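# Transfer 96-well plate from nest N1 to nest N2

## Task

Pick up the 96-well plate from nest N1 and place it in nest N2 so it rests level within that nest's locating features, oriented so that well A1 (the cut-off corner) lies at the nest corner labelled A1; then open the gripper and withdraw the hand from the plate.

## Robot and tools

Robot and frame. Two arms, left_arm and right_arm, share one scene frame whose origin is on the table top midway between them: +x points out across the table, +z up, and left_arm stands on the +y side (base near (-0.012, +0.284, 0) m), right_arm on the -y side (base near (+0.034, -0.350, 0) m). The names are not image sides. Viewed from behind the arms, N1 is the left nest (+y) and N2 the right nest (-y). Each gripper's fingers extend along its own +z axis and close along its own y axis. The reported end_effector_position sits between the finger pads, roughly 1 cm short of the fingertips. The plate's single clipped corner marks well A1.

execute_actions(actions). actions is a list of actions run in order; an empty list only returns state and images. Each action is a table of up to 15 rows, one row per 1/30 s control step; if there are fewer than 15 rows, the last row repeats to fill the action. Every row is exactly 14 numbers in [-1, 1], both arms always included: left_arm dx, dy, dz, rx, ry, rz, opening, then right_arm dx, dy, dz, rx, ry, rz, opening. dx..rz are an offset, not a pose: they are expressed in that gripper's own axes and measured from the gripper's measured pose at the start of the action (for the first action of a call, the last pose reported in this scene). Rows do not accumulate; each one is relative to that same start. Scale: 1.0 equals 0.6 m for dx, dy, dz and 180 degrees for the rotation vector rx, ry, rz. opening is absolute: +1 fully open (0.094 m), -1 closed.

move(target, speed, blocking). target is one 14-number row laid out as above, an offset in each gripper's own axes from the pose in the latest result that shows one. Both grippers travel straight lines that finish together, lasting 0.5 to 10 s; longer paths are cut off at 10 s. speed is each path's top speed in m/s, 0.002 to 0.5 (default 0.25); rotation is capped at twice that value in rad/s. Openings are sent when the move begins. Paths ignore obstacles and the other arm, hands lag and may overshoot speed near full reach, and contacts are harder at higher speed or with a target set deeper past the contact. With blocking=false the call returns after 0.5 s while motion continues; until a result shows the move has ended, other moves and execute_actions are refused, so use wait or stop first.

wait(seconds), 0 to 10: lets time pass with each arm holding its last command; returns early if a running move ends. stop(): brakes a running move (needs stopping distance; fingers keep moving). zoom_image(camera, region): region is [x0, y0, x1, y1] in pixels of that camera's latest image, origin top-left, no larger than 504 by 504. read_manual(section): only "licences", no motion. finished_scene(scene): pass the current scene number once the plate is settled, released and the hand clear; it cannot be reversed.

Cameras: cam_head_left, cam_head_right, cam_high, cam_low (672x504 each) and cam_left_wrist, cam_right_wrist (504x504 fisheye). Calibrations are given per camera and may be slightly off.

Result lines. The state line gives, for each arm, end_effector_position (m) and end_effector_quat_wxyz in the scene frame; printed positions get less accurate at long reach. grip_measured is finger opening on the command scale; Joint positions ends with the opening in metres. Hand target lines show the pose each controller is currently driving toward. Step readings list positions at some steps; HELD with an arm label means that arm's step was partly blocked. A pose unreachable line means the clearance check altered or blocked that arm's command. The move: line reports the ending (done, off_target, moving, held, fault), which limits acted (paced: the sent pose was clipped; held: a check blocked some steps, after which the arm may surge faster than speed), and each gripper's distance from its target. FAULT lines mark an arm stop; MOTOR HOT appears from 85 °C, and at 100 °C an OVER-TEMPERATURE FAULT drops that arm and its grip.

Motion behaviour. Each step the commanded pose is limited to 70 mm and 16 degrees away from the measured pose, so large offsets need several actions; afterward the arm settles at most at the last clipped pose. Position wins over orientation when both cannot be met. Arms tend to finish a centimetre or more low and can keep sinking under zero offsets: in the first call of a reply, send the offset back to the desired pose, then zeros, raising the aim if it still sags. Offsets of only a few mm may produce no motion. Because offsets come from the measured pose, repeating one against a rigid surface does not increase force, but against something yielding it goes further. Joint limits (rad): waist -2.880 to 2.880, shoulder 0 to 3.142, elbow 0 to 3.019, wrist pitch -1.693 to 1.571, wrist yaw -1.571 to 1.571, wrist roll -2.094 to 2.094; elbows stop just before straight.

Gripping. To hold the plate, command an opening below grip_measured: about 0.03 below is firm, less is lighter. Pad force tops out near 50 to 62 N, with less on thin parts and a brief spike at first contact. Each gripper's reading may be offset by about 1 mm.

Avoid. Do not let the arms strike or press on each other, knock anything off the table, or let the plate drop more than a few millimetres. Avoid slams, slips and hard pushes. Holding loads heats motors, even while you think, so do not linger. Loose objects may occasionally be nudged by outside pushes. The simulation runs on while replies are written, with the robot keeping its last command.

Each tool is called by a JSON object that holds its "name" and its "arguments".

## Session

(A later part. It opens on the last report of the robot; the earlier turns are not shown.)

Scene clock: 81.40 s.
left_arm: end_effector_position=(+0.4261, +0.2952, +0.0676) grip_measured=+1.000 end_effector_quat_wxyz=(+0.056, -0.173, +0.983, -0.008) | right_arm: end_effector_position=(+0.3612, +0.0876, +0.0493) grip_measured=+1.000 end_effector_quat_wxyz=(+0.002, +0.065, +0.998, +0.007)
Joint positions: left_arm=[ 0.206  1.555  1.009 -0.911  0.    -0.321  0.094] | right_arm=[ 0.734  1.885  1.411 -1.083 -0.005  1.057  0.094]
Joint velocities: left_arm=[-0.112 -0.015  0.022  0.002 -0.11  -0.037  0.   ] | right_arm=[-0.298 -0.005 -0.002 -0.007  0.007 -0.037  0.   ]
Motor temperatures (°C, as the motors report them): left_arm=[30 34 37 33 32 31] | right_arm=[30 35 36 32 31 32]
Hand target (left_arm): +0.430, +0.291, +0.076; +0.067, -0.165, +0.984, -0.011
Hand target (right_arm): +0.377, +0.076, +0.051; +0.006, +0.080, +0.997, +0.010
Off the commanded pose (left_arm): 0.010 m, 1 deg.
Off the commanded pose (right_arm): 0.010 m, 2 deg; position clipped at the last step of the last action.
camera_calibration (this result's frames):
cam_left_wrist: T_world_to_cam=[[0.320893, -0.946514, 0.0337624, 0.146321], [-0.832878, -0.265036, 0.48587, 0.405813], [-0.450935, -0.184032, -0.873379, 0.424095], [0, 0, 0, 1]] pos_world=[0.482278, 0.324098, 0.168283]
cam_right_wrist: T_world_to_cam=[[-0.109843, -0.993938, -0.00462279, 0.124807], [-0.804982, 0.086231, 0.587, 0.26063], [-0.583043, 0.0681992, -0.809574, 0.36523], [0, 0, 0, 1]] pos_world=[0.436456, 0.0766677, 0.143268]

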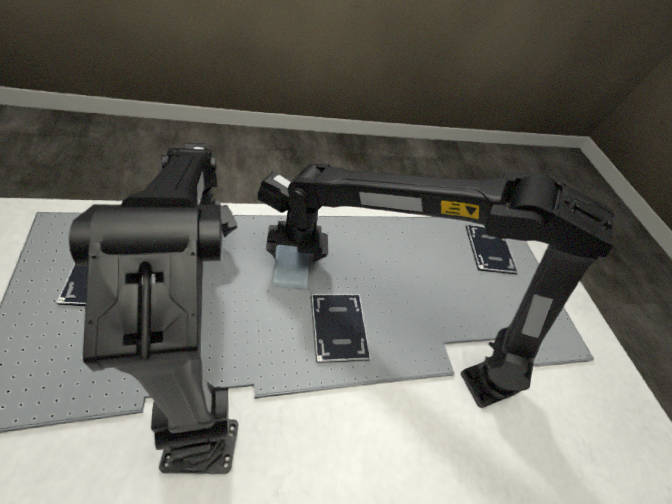

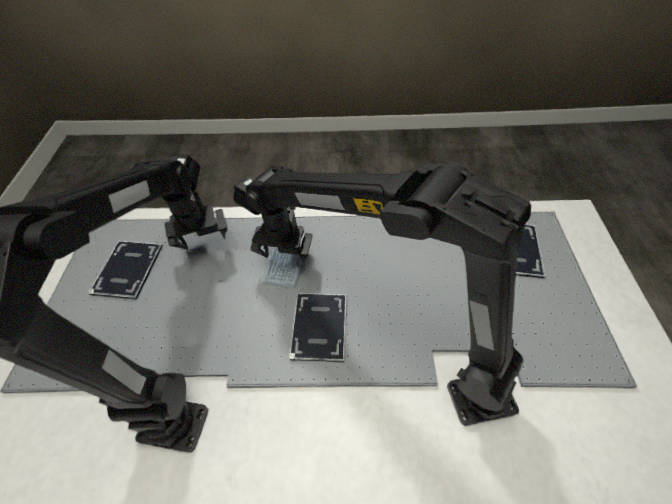

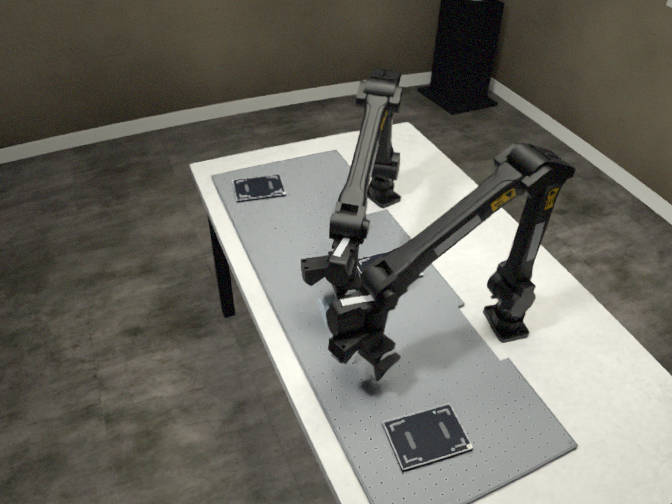

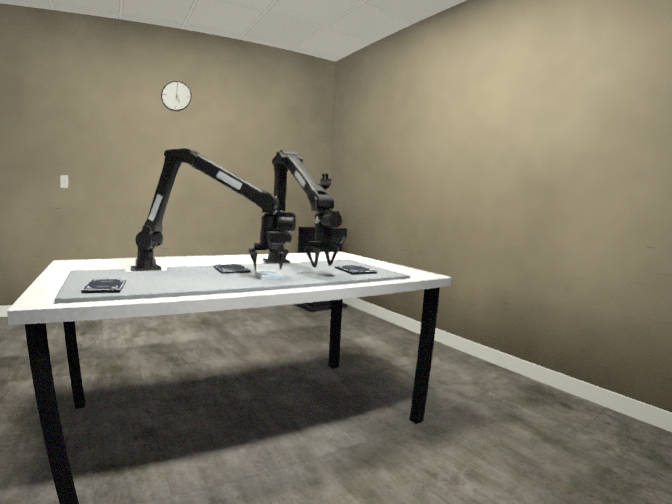

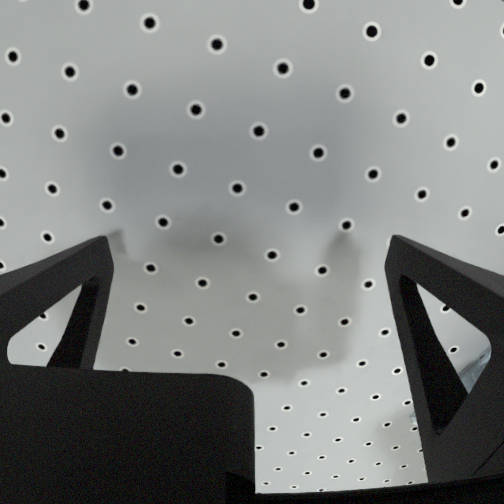

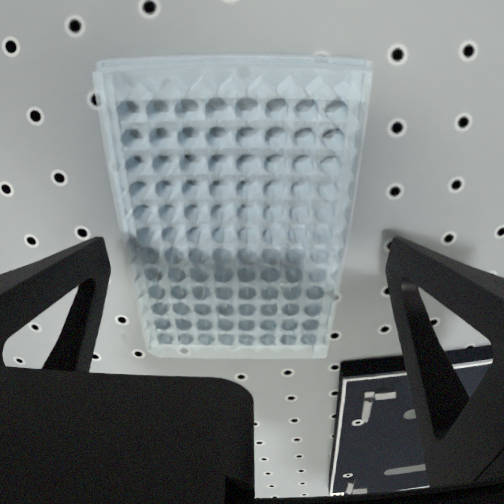

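{"name": "wait", "arguments": {"seconds": 0.2}}

Scene clock: 81.80 s.
left_arm: end_effector_position=(+0.4261, +0.2930, +0.0676) grip_measured=+1.000 end_effector_quat_wxyz=(+0.056, -0.171, +0.984, -0.009) | right_arm: end_effector_position=(+0.3793, +0.0734, +0.0493) grip_measured=+1.000 end_effector_quat_wxyz=(+0.002, +0.085, +0.996, +0.006)
Joint positions: left_arm=[ 0.201  1.555  1.009 -0.911  0.    -0.321  0.094] | right_arm=[ 0.692  1.885  1.411 -1.083 -0.003  1.057  0.094]
Joint velocities: left_arm=[-0.005  0.005  0.007 -0.002  0.051 -0.007  0.   ] | right_arm=[-0.005 -0.005  0.007 -0.027  0.022 -0.066  0.   ]
Motor temperatures (°C, as the motors report them): left_arm=[30 34 37 33 32 31] | right_arm=[30 35 36 32 31 32]
Hand target (left_arm): +0.430, +0.291, +0.076; +0.067, -0.165, +0.984, -0.011
Hand target (right_arm): +0.377, +0.076, +0.051; +0.006, +0.080, +0.997, +0.010
Off the commanded pose (left_arm): 0.009 m, 1 deg.
Off the commanded pose (right_arm): 0.031 m, 1 deg; position clipped at the last step of the last action.
wait: 0.20 s; at rest by 0.17 s
camera_calibration (this result's frames):
cam_left_wrist: T_world_to_cam=[[0.316195, -0.948093, 0.0337624, 0.146714], [-0.834182, -0.260903, 0.48587, 0.404624], [-0.451842, -0.181794, -0.873379, 0.423449], [0, 0, 0, 1]] pos_world=[0.482472, 0.321646, 0.168283]
cam_right_wrist: T_world_to_cam=[[-0.15108, -0.988514, -0.00384723, 0.127926], [-0.801392, 0.120201, 0.585937, 0.272622], [-0.578745, 0.0916065, -0.810347, 0.37344], [0, 0, 0, 1]] pos_world=[0.45393, 0.059478, 0.143369]

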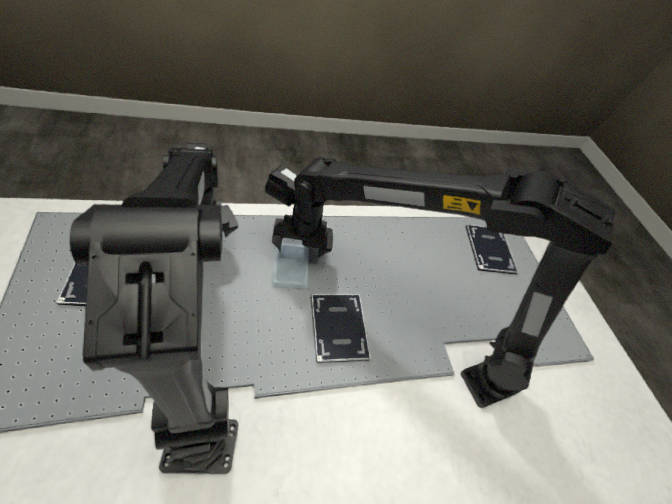

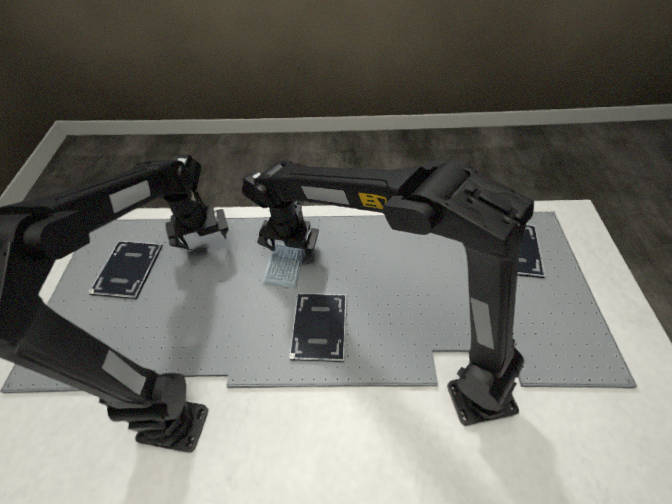

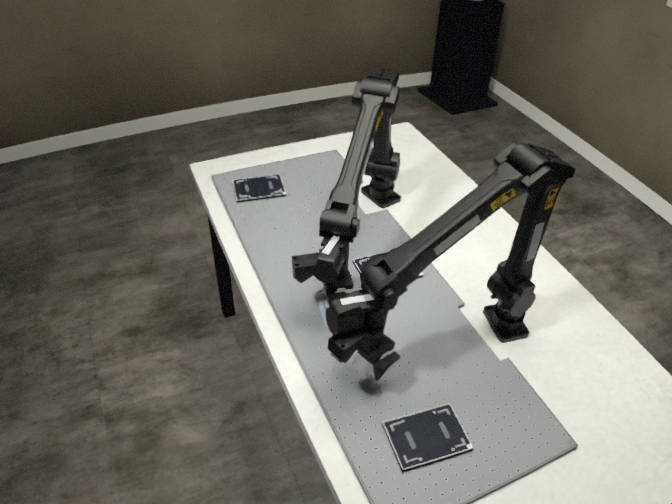

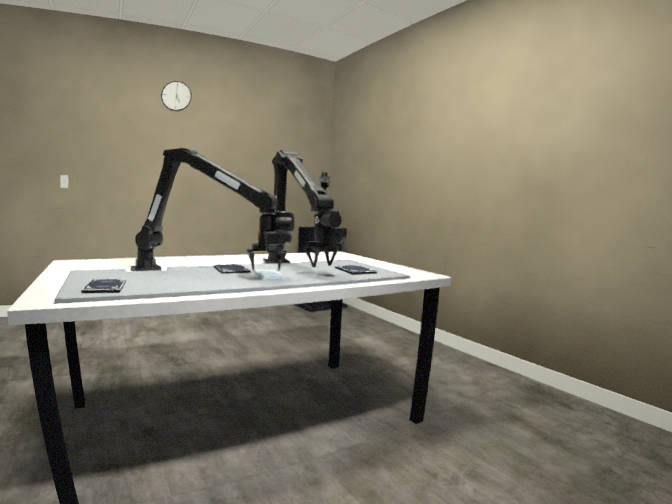

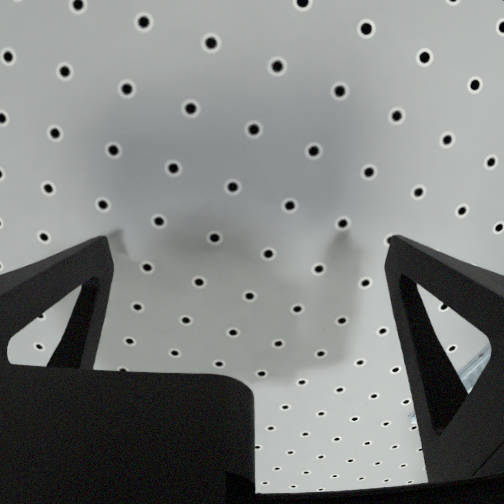

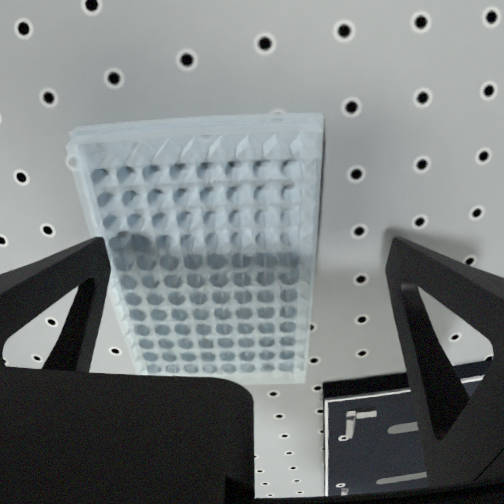

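{"name": "zoom_image", "arguments": {"camera": "cam_right_wrist", "region": [50, 100, 200, 250]}}

{"name": "zoom_image", "arguments": {"camera": "cam_right_wrist", "region": [200, 90, 350, 240]}}

{"name": "zoom_image", "arguments": {"camera": "cam_right_wrist", "region": [200, 260, 350, 410]}}

Region (50, 100, 200, 250) of cam_right_wrist's 504x504 image, scaled by 3.360, with more detail than that image has.

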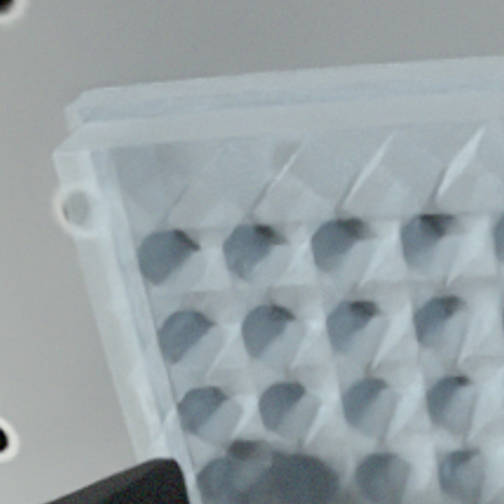

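Region (200, 90, 350, 240) of cam_right_wrist's 504x504 image, scaled by 3.360, with more detail than that image has.

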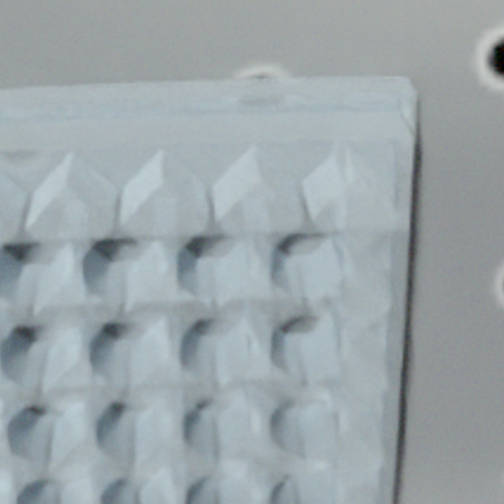

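Region (200, 260, 350, 410) of cam_right_wrist's 504x504 image, scaled by 3.360, with more detail than that image has.

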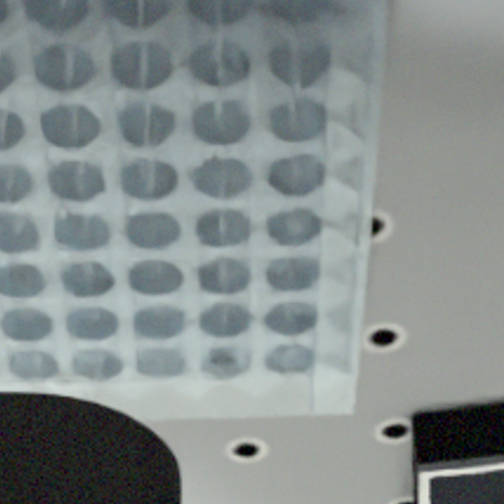

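{"name": "execute_actions", "arguments": {"actions": [[
[-0.0113,-0.0035,-0.0071,0.0015,-0.0045,0,1, 0.0027,0.0140,-0.0008,-0.0050,-0.0028,-0.0019,1],
[-0.0113,-0.0035,-0.0071,0.0015,-0.0045,0,1, 0.0074,0.0172,0.0027,-0.0047,-0.0027,-0.0025,1],
[-0.0113,-0.0035,-0.0071,0.0015,-0.0045,0,1, 0.0126,0.0208,0.0062,-0.0044,-0.0025,-0.0035,1],
[-0.0113,-0.0035,-0.0071,0.0015,-0.0045,0,1, 0.0189,0.0247,0.0097,-0.0042,-0.0023,-0.0048,1],
[-0.0113,-0.0035,-0.0071,0.0015,-0.0045,0,1, 0.0250,0.0288,0.0124,-0.0042,-0.0022,-0.0060,1],
[-0.0113,-0.0035,-0.0071,0.0015,-0.0045,0,1, 0.0305,0.0323,0.0150,-0.0042,-0.0021,-0.0070,1],
[-0.0113,-0.0035,-0.0071,0.0015,-0.0045,0,1, 0.0355,0.0351,0.0185,-0.0037,-0.0018,-0.0089,1],
[-0.0113,-0.0035,-0.0071,0.0015,-0.0045,0,1, 0.0395,0.0370,0.0220,-0.0031,-0.0015,-0.0105,1],
[-0.0113,-0.0035,-0.0071,0.0015,-0.0045,0,1, 0.0424,0.0377,0.0255,-0.0020,-0.0009,-0.0115,1],
[-0.0113,-0.0035,-0.0071,0.0015,-0.0045,0,1, 0.0428,0.0371,0.0290,-0.0009,-0.0003,-0.0115,1],
[-0.0113,-0.0035,-0.0071,0.0015,-0.0045,0,1, 0.0431,0.0363,0.0325,0.0002,0.0003,-0.0115,1],
[-0.0113,-0.0035,-0.0071,0.0015,-0.0045,0,1, 0.0434,0.0357,0.0360,0.0013,0.0009,-0.0115,1],
[-0.0113,-0.0035,-0.0071,0.0015,-0.0045,0,1, 0.0436,0.0352,0.0387,0.0022,0.0014,-0.0115,1],
[-0.0113,-0.0035,-0.0071,0.0015,-0.0045,0,1, 0.0438,0.0349,0.0404,0.0028,0.0017,-0.0115,1],
[-0.0113,-0.0035,-0.0071,0.0015,-0.0045,0,1, 0.0439,0.0346,0.0421,0.0033,0.0020,-0.0115,1]
]]}}

Scene clock: 87.20 s.
left_arm: end_effector_position=(+0.4261, +0.2930, +0.0676) grip_measured=+1.000 end_effector_quat_wxyz=(+0.056, -0.171, +0.984, -0.009) | right_arm: end_effector_position=(+0.3546, +0.0969, +0.0400) grip_measured=+1.000 end_effector_quat_wxyz=(+0.003, +0.062, +0.998, +0.008)
Joint positions: left_arm=[ 0.201  1.555  1.009 -0.911  0.    -0.321  0.094] | right_arm=[ 0.754  1.903  1.411 -1.062 -0.003  1.071  0.094]
Joint velocities: left_arm=[-0.015 -0.015  0.002  0.012  0.007  0.007  0.   ] | right_arm=[ 0.034  0.132  0.007 -0.012  0.051 -0.022  0.   ]
Motor temperatures (°C, as the motors report them): left_arm=[30 34 37 33 32 31] | right_arm=[30 36 36 32 31 32]
Hand target (left_arm): +0.433, +0.293, +0.073; +0.064, -0.171, +0.983, -0.010
Hand target (right_arm): +0.357, +0.098, +0.025; -0.001, +0.067, +0.998, +0.001
Off the commanded pose (left_arm): 0.008 m, 1 deg.
Off the commanded pose (right_arm): 0.016 m, 1 deg.
Step readings (end_effector_position):
0: left_arm (+0.4261, +0.2930, +0.0676) | right_arm (+0.3793, +0.0734, +0.0493)
1: left_arm (+0.4261, +0.2930, +0.0676) | right_arm (+0.3793, +0.0734, +0.0493)
2: left_arm (+0.4261, +0.2930, +0.0676) | right_arm (+0.3795, +0.0736, +0.0493)
4: left_arm (+0.4261, +0.2930, +0.0676) | right_arm (+0.3790, +0.0754, +0.0494)
8: left_arm (+0.4261, +0.2930, +0.0676) | right_arm (+0.3721, +0.0843, +0.0494)
15: end_effector_position above
camera_calibration (this result's frames):
cam_left_wrist: T_world_to_cam=[[0.316195, -0.948093, 0.0337624, 0.146714], [-0.834182, -0.260903, 0.48587, 0.404624], [-0.451842, -0.181794, -0.873379, 0.423449], [0, 0, 0, 1]] pos_world=[0.482472, 0.321646, 0.168283]
cam_right_wrist: T_world_to_cam=[[-0.104159, -0.994539, -0.00655505, 0.131421], [-0.807118, 0.0806752, 0.584853, 0.261405], [-0.58113, 0.0662083, -0.811113, 0.352747], [0, 0, 0, 1]] pos_world=[0.429665, 0.08626, 0.134096]

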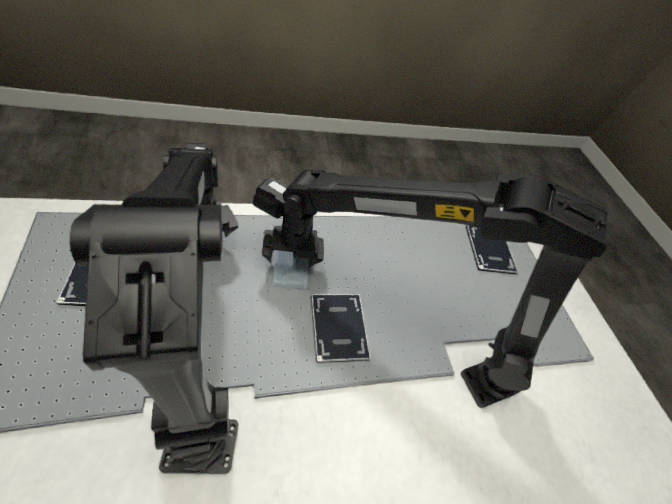

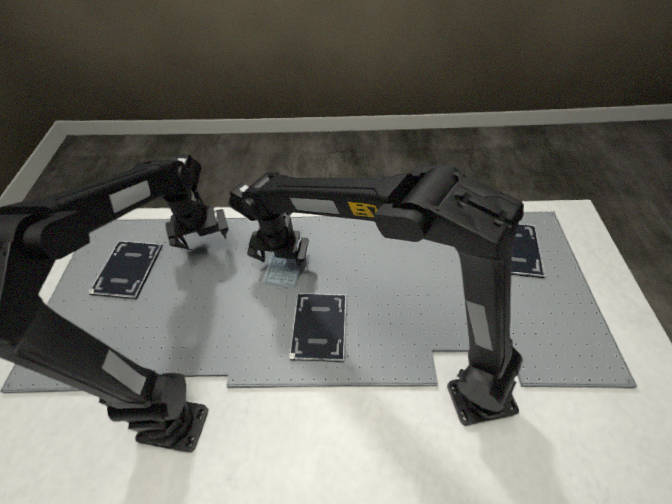

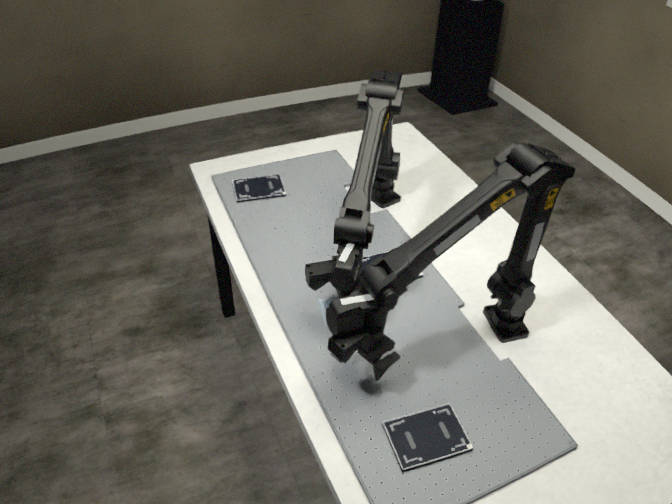

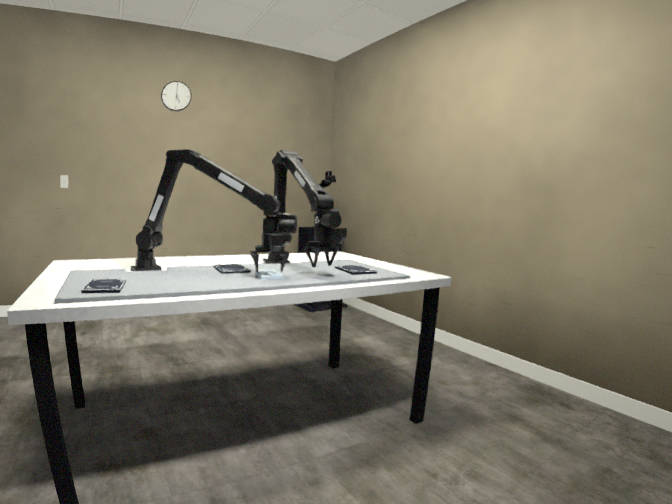

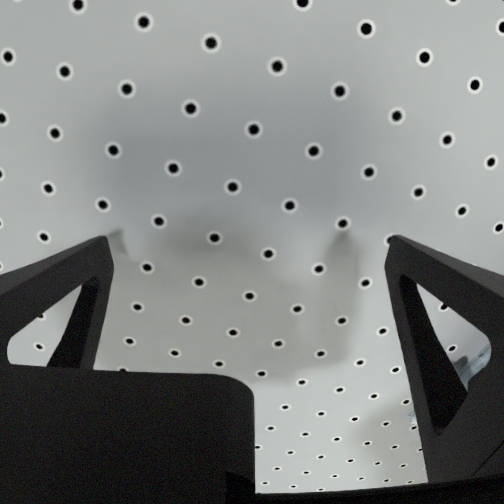

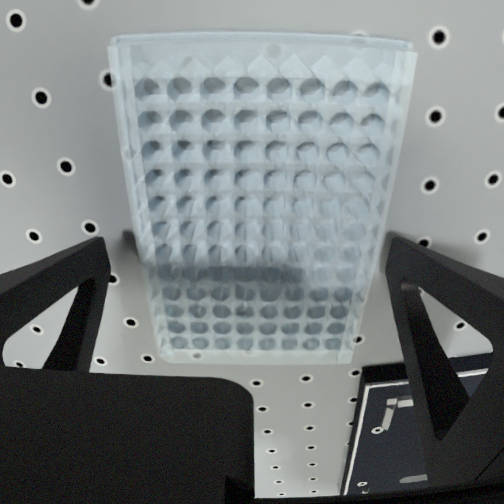

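{"name": "execute_actions", "arguments": {"actions": []}}

Scene clock: 87.80 s.
left_arm: end_effector_position=(+0.4261, +0.2930, +0.0676) grip_measured=+1.000 end_effector_quat_wxyz=(+0.056, -0.171, +0.984, -0.009) | right_arm: end_effector_position=(+0.3535, +0.0957, +0.0313) grip_measured=+1.000 end_effector_quat_wxyz=(-0.001, +0.062, +0.998, +0.001)
Joint positions: left_arm=[ 0.201  1.555  1.009 -0.911  0.    -0.321  0.094] | right_arm=[ 0.754  1.919  1.411 -1.062 -0.003  1.073  0.094]
Joint velocities: left_arm=[-0.005 -0.005  0.012 -0.017 -0.022 -0.022  0.   ] | right_arm=[-0.005 -0.005 -0.012  0.002 -0.022  0.037  0.   ]
Motor temperatures (°C, as the motors report them): left_arm=[30 34 37 33 32 31] | right_arm=[30 36 36 32 31 32]
Hand target (left_arm): +0.433, +0.293, +0.073; +0.064, -0.171, +0.983, -0.010
Hand target (right_arm): +0.357, +0.098, +0.024; -0.001, +0.067, +0.998, +0.001
Off the commanded pose (left_arm): 0.008 m, 1 deg.
Off the commanded pose (right_arm): 0.008 m, 1 deg.
camera_calibration (this result's frames):
cam_left_wrist: T_world_to_cam=[[0.316195, -0.948093, 0.0337624, 0.146714], [-0.834182, -0.260903, 0.48587, 0.404624], [-0.451842, -0.181794, -0.873379, 0.423449], [0, 0, 0, 1]] pos_world=[0.482472, 0.321646, 0.168283]
cam_right_wrist: T_world_to_cam=[[-0.105291, -0.994412, 0.00769469, 0.130058], [-0.801385, 0.0894295, 0.591426, 0.262616], [-0.588809, 0.0561057, -0.806322, 0.348711], [0, 0, 0, 1]] pos_world=[0.429474, 0.0862812, 0.124854]

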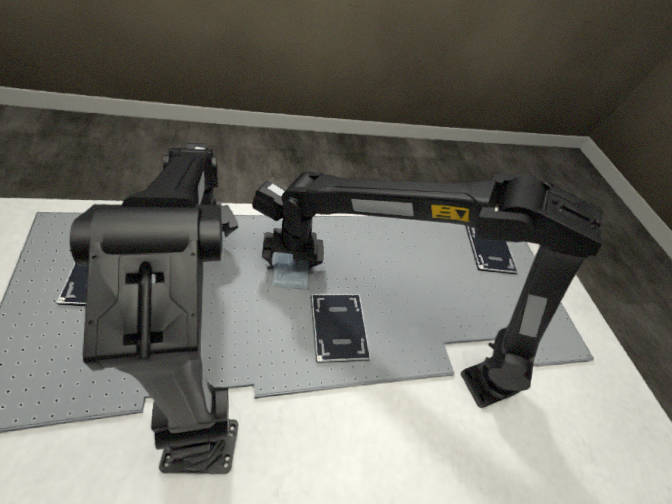

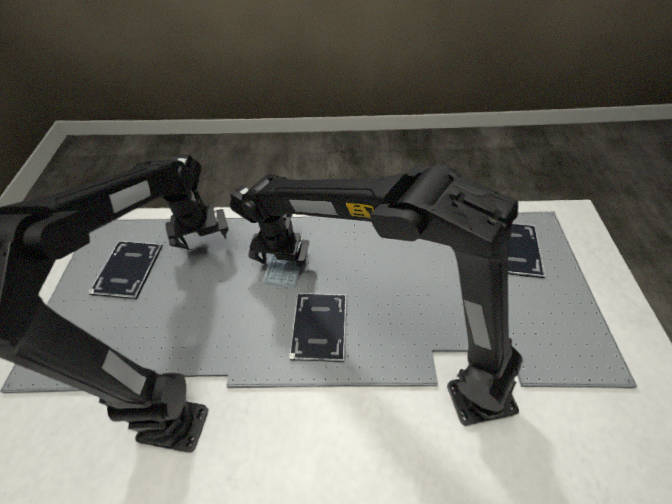

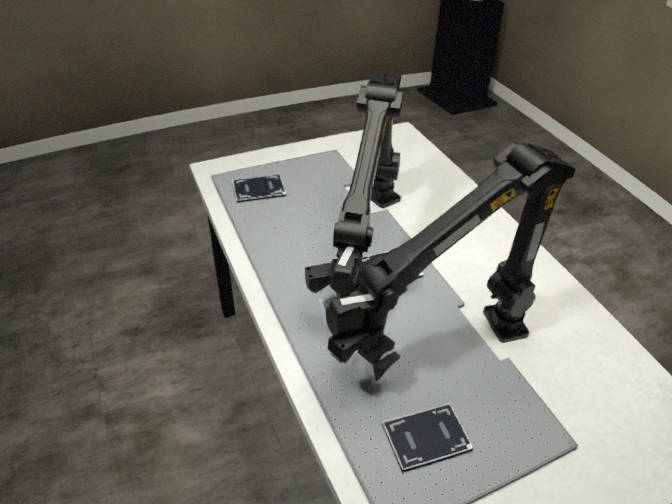

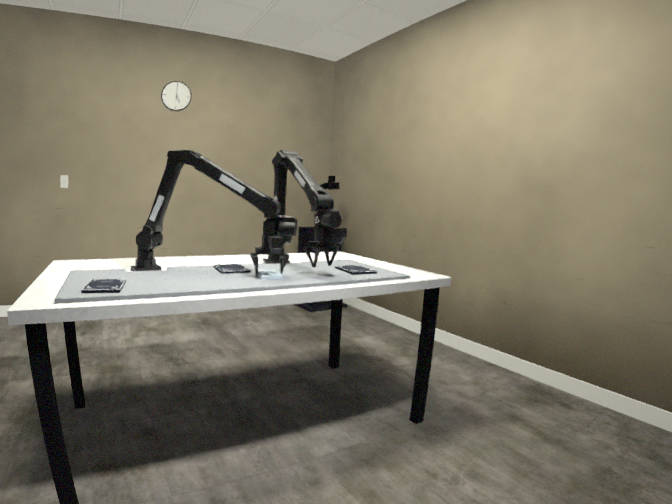

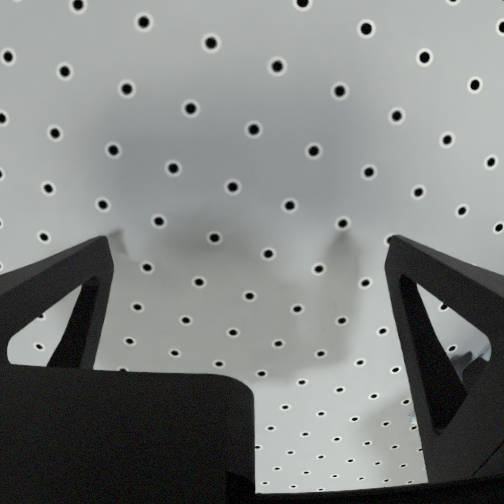

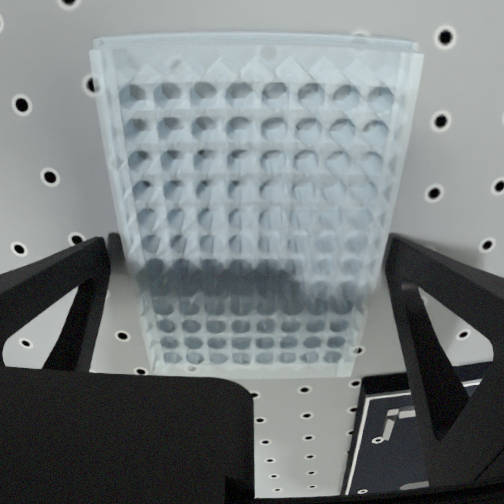

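{"name": "execute_actions", "arguments": {"actions": [[
[-0.0113,-0.0035,-0.0071,0.0015,-0.0045,0,1, -0.0032,0.0058,0.0077,0,0,0.002,0.92],
[-0.0113,-0.0035,-0.0071,0.0015,-0.0045,0,1, -0.0034,0.0063,0.0050,-0.0008,-0.0005,0.001,0.86],
[-0.0113,-0.0035,-0.0071,0.0015,-0.0045,0,1, -0.0037,0.0067,0.0024,-0.0017,-0.0009,0,0.81],
[-0.0113,-0.0035,-0.0071,0.0015,-0.0045,0,1, -0.0039,0.0072,-0.0002,-0.0025,-0.0014,0,0.77],
[-0.0113,-0.0035,-0.0071,0.0015,-0.0045,0,1, -0.0041,0.0076,-0.0029,-0.0034,-0.0018,0,0.73],
[-0.0113,-0.0035,-0.0071,0.0015,-0.0045,0,1, -0.0044,0.0081,-0.0055,-0.0042,-0.0023,0,0.70],
[-0.0113,-0.0035,-0.0071,0.0015,-0.0045,0,1, -0.0046,0.0085,-0.0081,-0.0050,-0.0027,0,0.675],
[-0.0113,-0.0035,-0.0071,0.0015,-0.0045,0,1, -0.0048,0.0088,-0.0099,-0.0056,-0.0030,0,0.655],
[-0.0113,-0.0035,-0.0071,0.0015,-0.0045,0,1, -0.0048,0.0089,-0.0108,-0.0059,-0.0032,0,0.655],
[-0.0113,-0.0035,-0.0071,0.0015,-0.0045,0,1, -0.0054,0.0100,-0.0178,-0.0081,-0.0044,0,0.655],
[-0.0113,-0.0035,-0.0071,0.0015,-0.0045,0,1, -0.0062,0.0115,-0.0275,-0.0112,-0.0061,0,0.655],
[-0.0113,-0.0035,-0.0071,0.0015,-0.0045,0,1, -0.0070,0.0131,-0.0390,-0.0148,-0.0081,0,0.655],
[-0.0113,-0.0035,-0.0071,0.0015,-0.0045,0,1, -0.0077,0.0145,-0.0495,-0.0182,-0.0099,0,0.655],
[-0.0113,-0.0035,-0.0071,0.0015,-0.0045,0,1, -0.0082,0.0155,-0.0585,-0.0210,-0.0114,0,0.655],
[-0.0113,-0.0035,-0.0071,0.0015,-0.0045,0,1, -0.0085,0.0161,-0.0638,-0.0227,-0.0123,0,0.655]
]]}}

Scene clock: 90.53 s.
left_arm: end_effector_position=(+0.4261, +0.2930, +0.0676) grip_measured=+1.000 end_effector_quat_wxyz=(+0.056, -0.171, +0.984, -0.009) | right_arm: end_effector_position=(+0.3543, +0.0969, +0.0392) grip_measured=+0.683 end_effector_quat_wxyz=(+0.003, +0.062, +0.998, +0.007)
Joint positions: left_arm=[ 0.201  1.555  1.009 -0.911  0.    -0.321  0.094] | right_arm=[ 0.754  1.905  1.411 -1.062 -0.003  1.073  0.079]
Joint velocities: left_arm=[-0.015 -0.005  0.002  0.012  0.007 -0.037  0.   ] | right_arm=[-0.015 -0.2    0.007 -0.017  0.022 -0.051 -0.001]
Motor temperatures (°C, as the motors report them): left_arm=[30 34 37 33 32 31] | right_arm=[30 36 36 32 31 32]
Hand target (left_arm): +0.433, +0.293, +0.073; +0.064, -0.171, +0.983, -0.010
Hand target (right_arm): +0.359, +0.104, +0.069; +0.020, +0.062, +0.997, +0.035
Off the commanded pose (left_arm): 0.008 m, 1 deg.
Off the commanded pose (right_arm): 0.032 m, 4 deg.
Step readings (end_effector_position):
0: left_arm (+0.4261, +0.2930, +0.0676) | right_arm (+0.3535, +0.0957, +0.0313)
1: left_arm (+0.4261, +0.2930, +0.0676) | right_arm (+0.3535, +0.0957, +0.0313)
2: left_arm (+0.4261, +0.2930, +0.0676) | right_arm (+0.3535, +0.0957, +0.0313)
4: left_arm (+0.4261, +0.2930, +0.0676) | right_arm (+0.3535, +0.0957, +0.0313)
8: left_arm (+0.4261, +0.2930, +0.0676) | right_arm (+0.3535, +0.0957, +0.0313)
15: end_effector_position above
camera_calibration (this result's frames):
cam_left_wrist: T_world_to_cam=[[0.316195, -0.948093, 0.0337624, 0.146714], [-0.834182, -0.260903, 0.48587, 0.404624], [-0.451842, -0.181794, -0.873379, 0.423449], [0, 0, 0, 1]] pos_world=[0.482472, 0.321646, 0.168283]
cam_right_wrist: T_world_to_cam=[[-0.105302, -0.994426, -0.00523695, 0.131742], [-0.806491, 0.0823178, 0.585488, 0.261267], [-0.581794, 0.0658767, -0.810664, 0.352196], [0, 0, 0, 1]] pos_world=[0.429487, 0.0862994, 0.133234]

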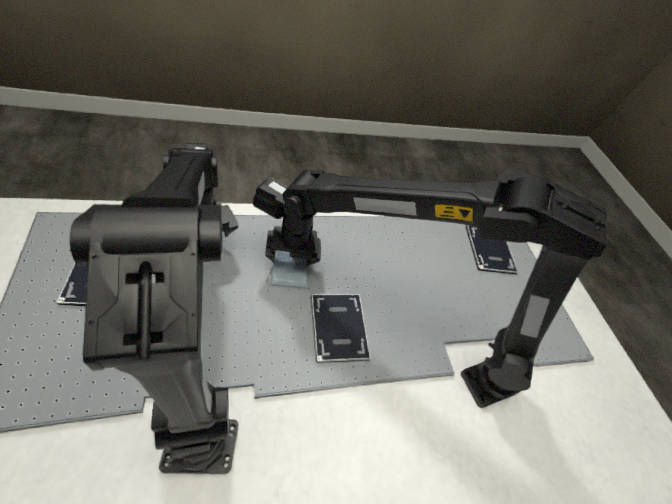

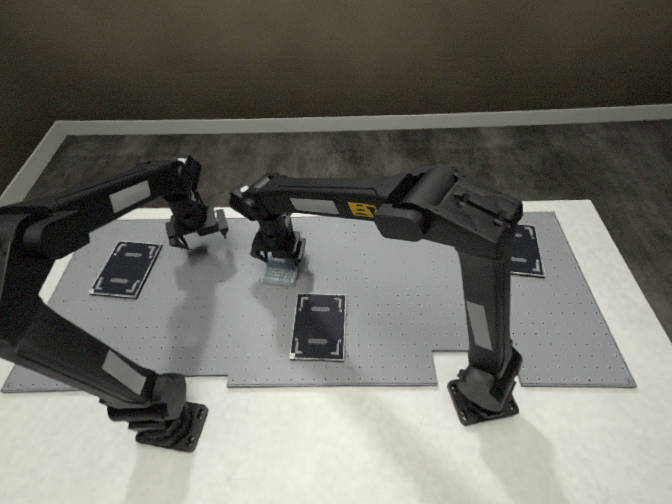

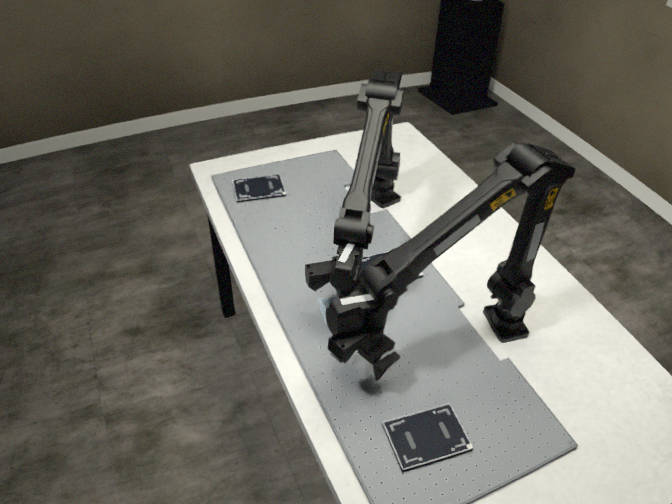

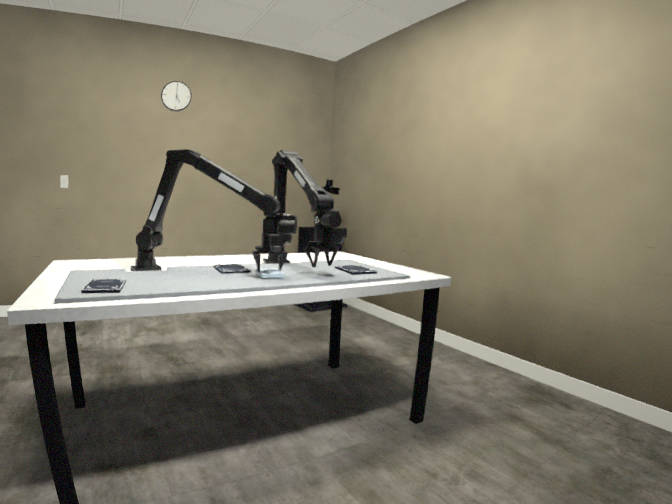

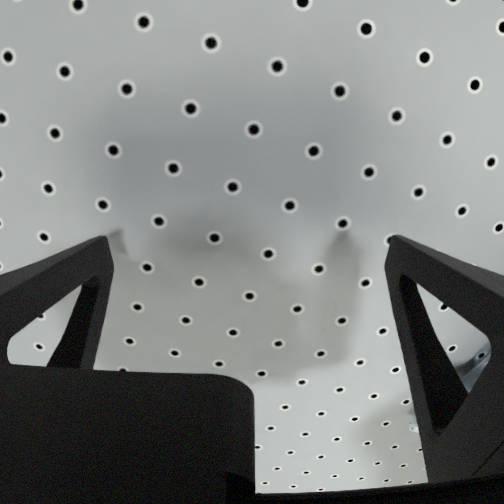

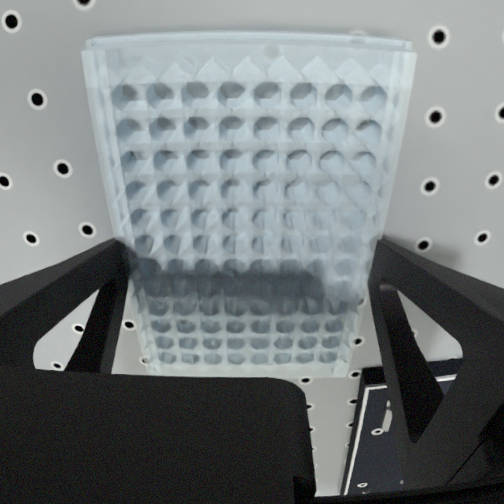

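{"name": "zoom_image", "arguments": {"camera": "cam_right_wrist", "region": [60, 20, 200, 160]}}

{"name": "zoom_image", "arguments": {"camera": "cam_right_wrist", "region": [296, 20, 436, 160]}}

{"name": "zoom_image", "arguments": {"camera": "cam_right_wrist", "region": [130, 290, 370, 390]}}

Region (60, 20, 200, 160) of cam_right_wrist's 504x504 image, scaled by 3.600, with more detail than that image has.

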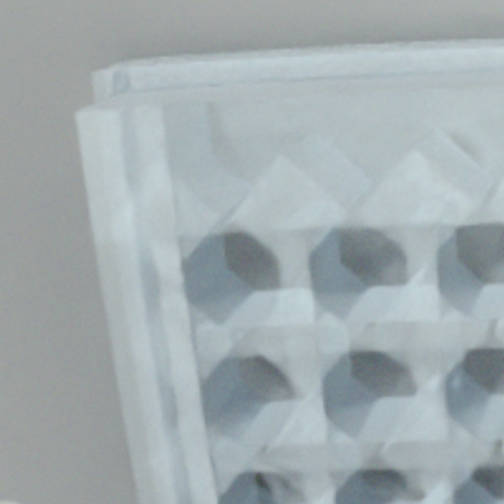

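Region (296, 20, 436, 160) of cam_right_wrist's 504x504 image, scaled by 3.600, with more detail than that image has.

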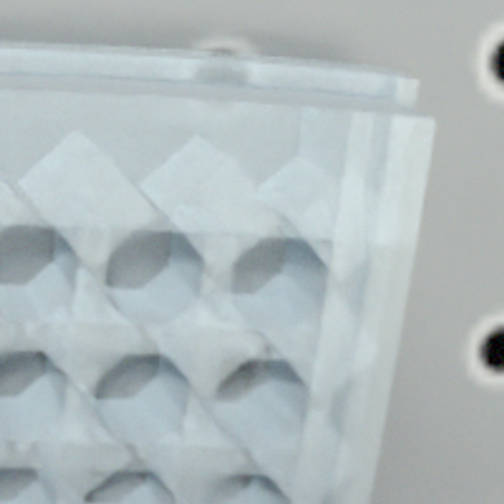

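Region (130, 290, 370, 390) of cam_right_wrist's 504x504 image, scaled by 2.100, with more detail than that image has; it fills the top 210 rows of this view, and the rest is white.

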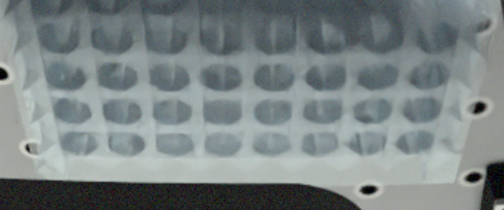

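{"name": "execute_actions", "arguments": {"actions": []}}

Scene clock: 91.40 s.
left_arm: end_effector_position=(+0.4261, +0.2930, +0.0676) grip_measured=+1.000 end_effector_quat_wxyz=(+0.056, -0.171, +0.984, -0.009) | right_arm: end_effector_position=(+0.3565, +0.1000, +0.0646) grip_measured=+0.683 end_effector_quat_wxyz=(+0.015, +0.062, +0.998, +0.027)
Joint positions: left_arm=[ 0.201  1.555  1.009 -0.911  0.    -0.321  0.094] | right_arm=[ 0.754  1.856  1.411 -1.062 -0.003  1.073  0.079]
Joint velocities: left_arm=[-0.005 -0.005 -0.007 -0.002  0.022  0.007  0.   ] | right_arm=[-0.005 -0.005 -0.002  0.017  0.007  0.037 -0.001]
Motor temperatures (°C, as the motors report them): left_arm=[30 34 37 33 32 31] | right_arm=[30 36 36 32 31 32]
Hand target (left_arm): +0.433, +0.293, +0.073; +0.064, -0.171, +0.983, -0.010
Hand target (right_arm): +0.359, +0.104, +0.069; +0.020, +0.062, +0.997, +0.035
Off the commanded pose (left_arm): 0.008 m, 1 deg.
Off the commanded pose (right_arm): 0.008 m, 1 deg.
camera_calibration (this result's frames):
cam_left_wrist: T_world_to_cam=[[0.316195, -0.948093, 0.0337624, 0.146714], [-0.834182, -0.260903, 0.48587, 0.404624], [-0.451842, -0.181794, -0.873379, 0.423449], [0, 0, 0, 1]] pos_world=[0.482472, 0.321646, 0.168283]
cam_right_wrist: T_world_to_cam=[[-0.10457, -0.993407, -0.0469936, 0.137498], [-0.822626, 0.0598451, 0.565425, 0.257172], [-0.558885, 0.0977846, -0.82346, 0.363399], [0, 0, 0, 1]] pos_world=[0.429033, 0.0856663, 0.160294]

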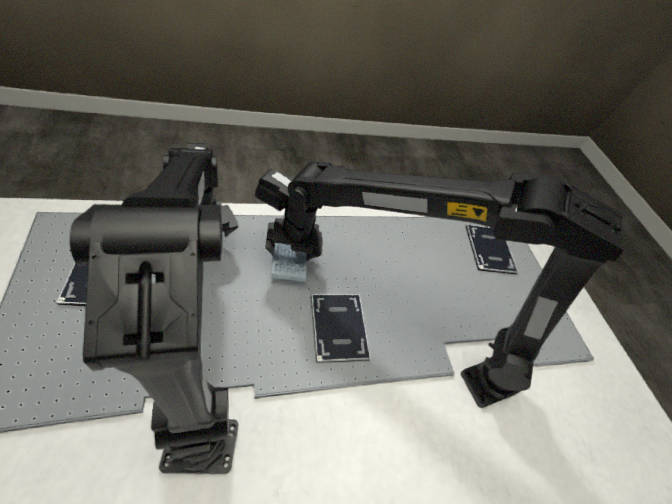

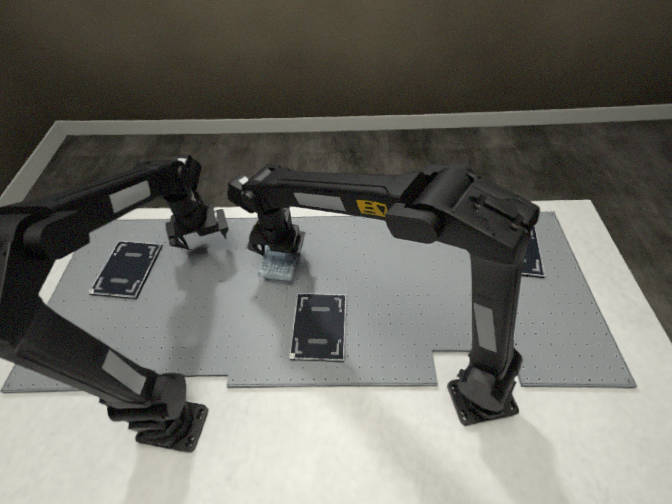

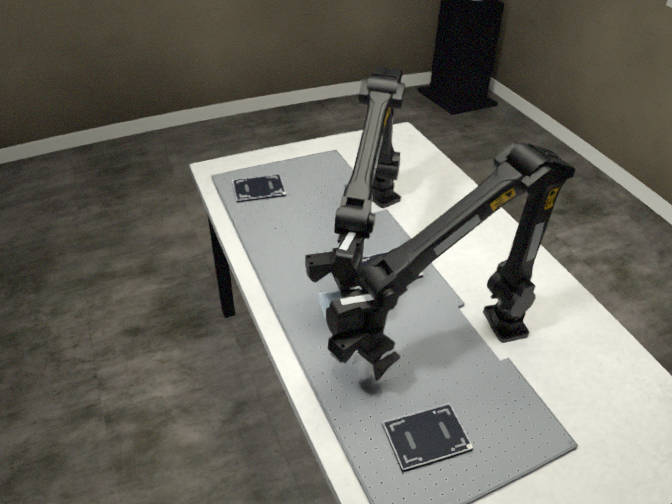

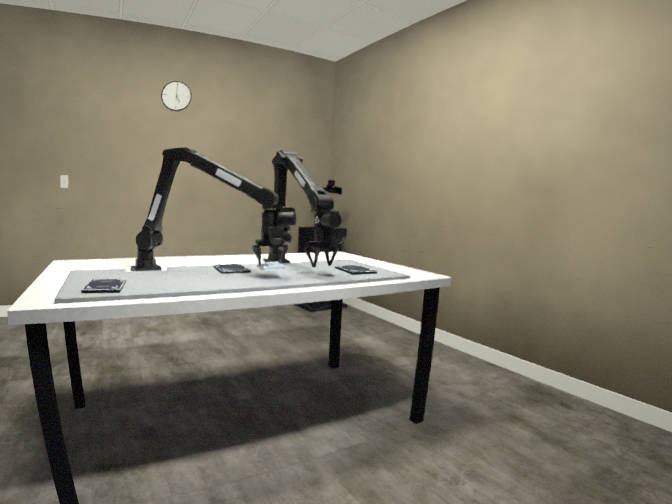

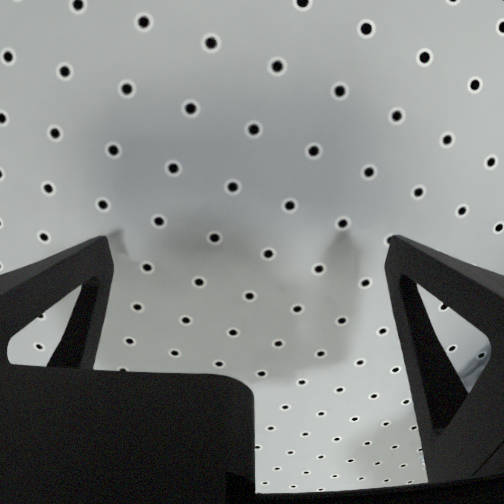

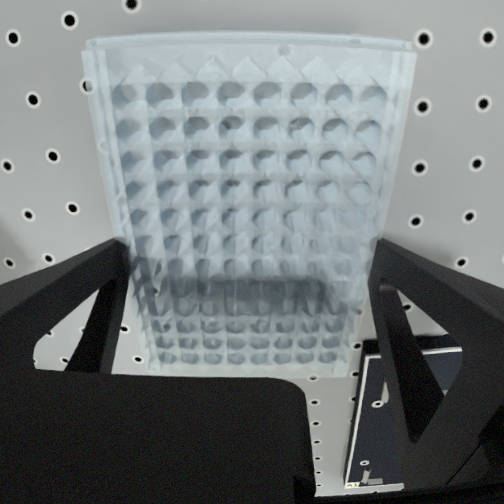

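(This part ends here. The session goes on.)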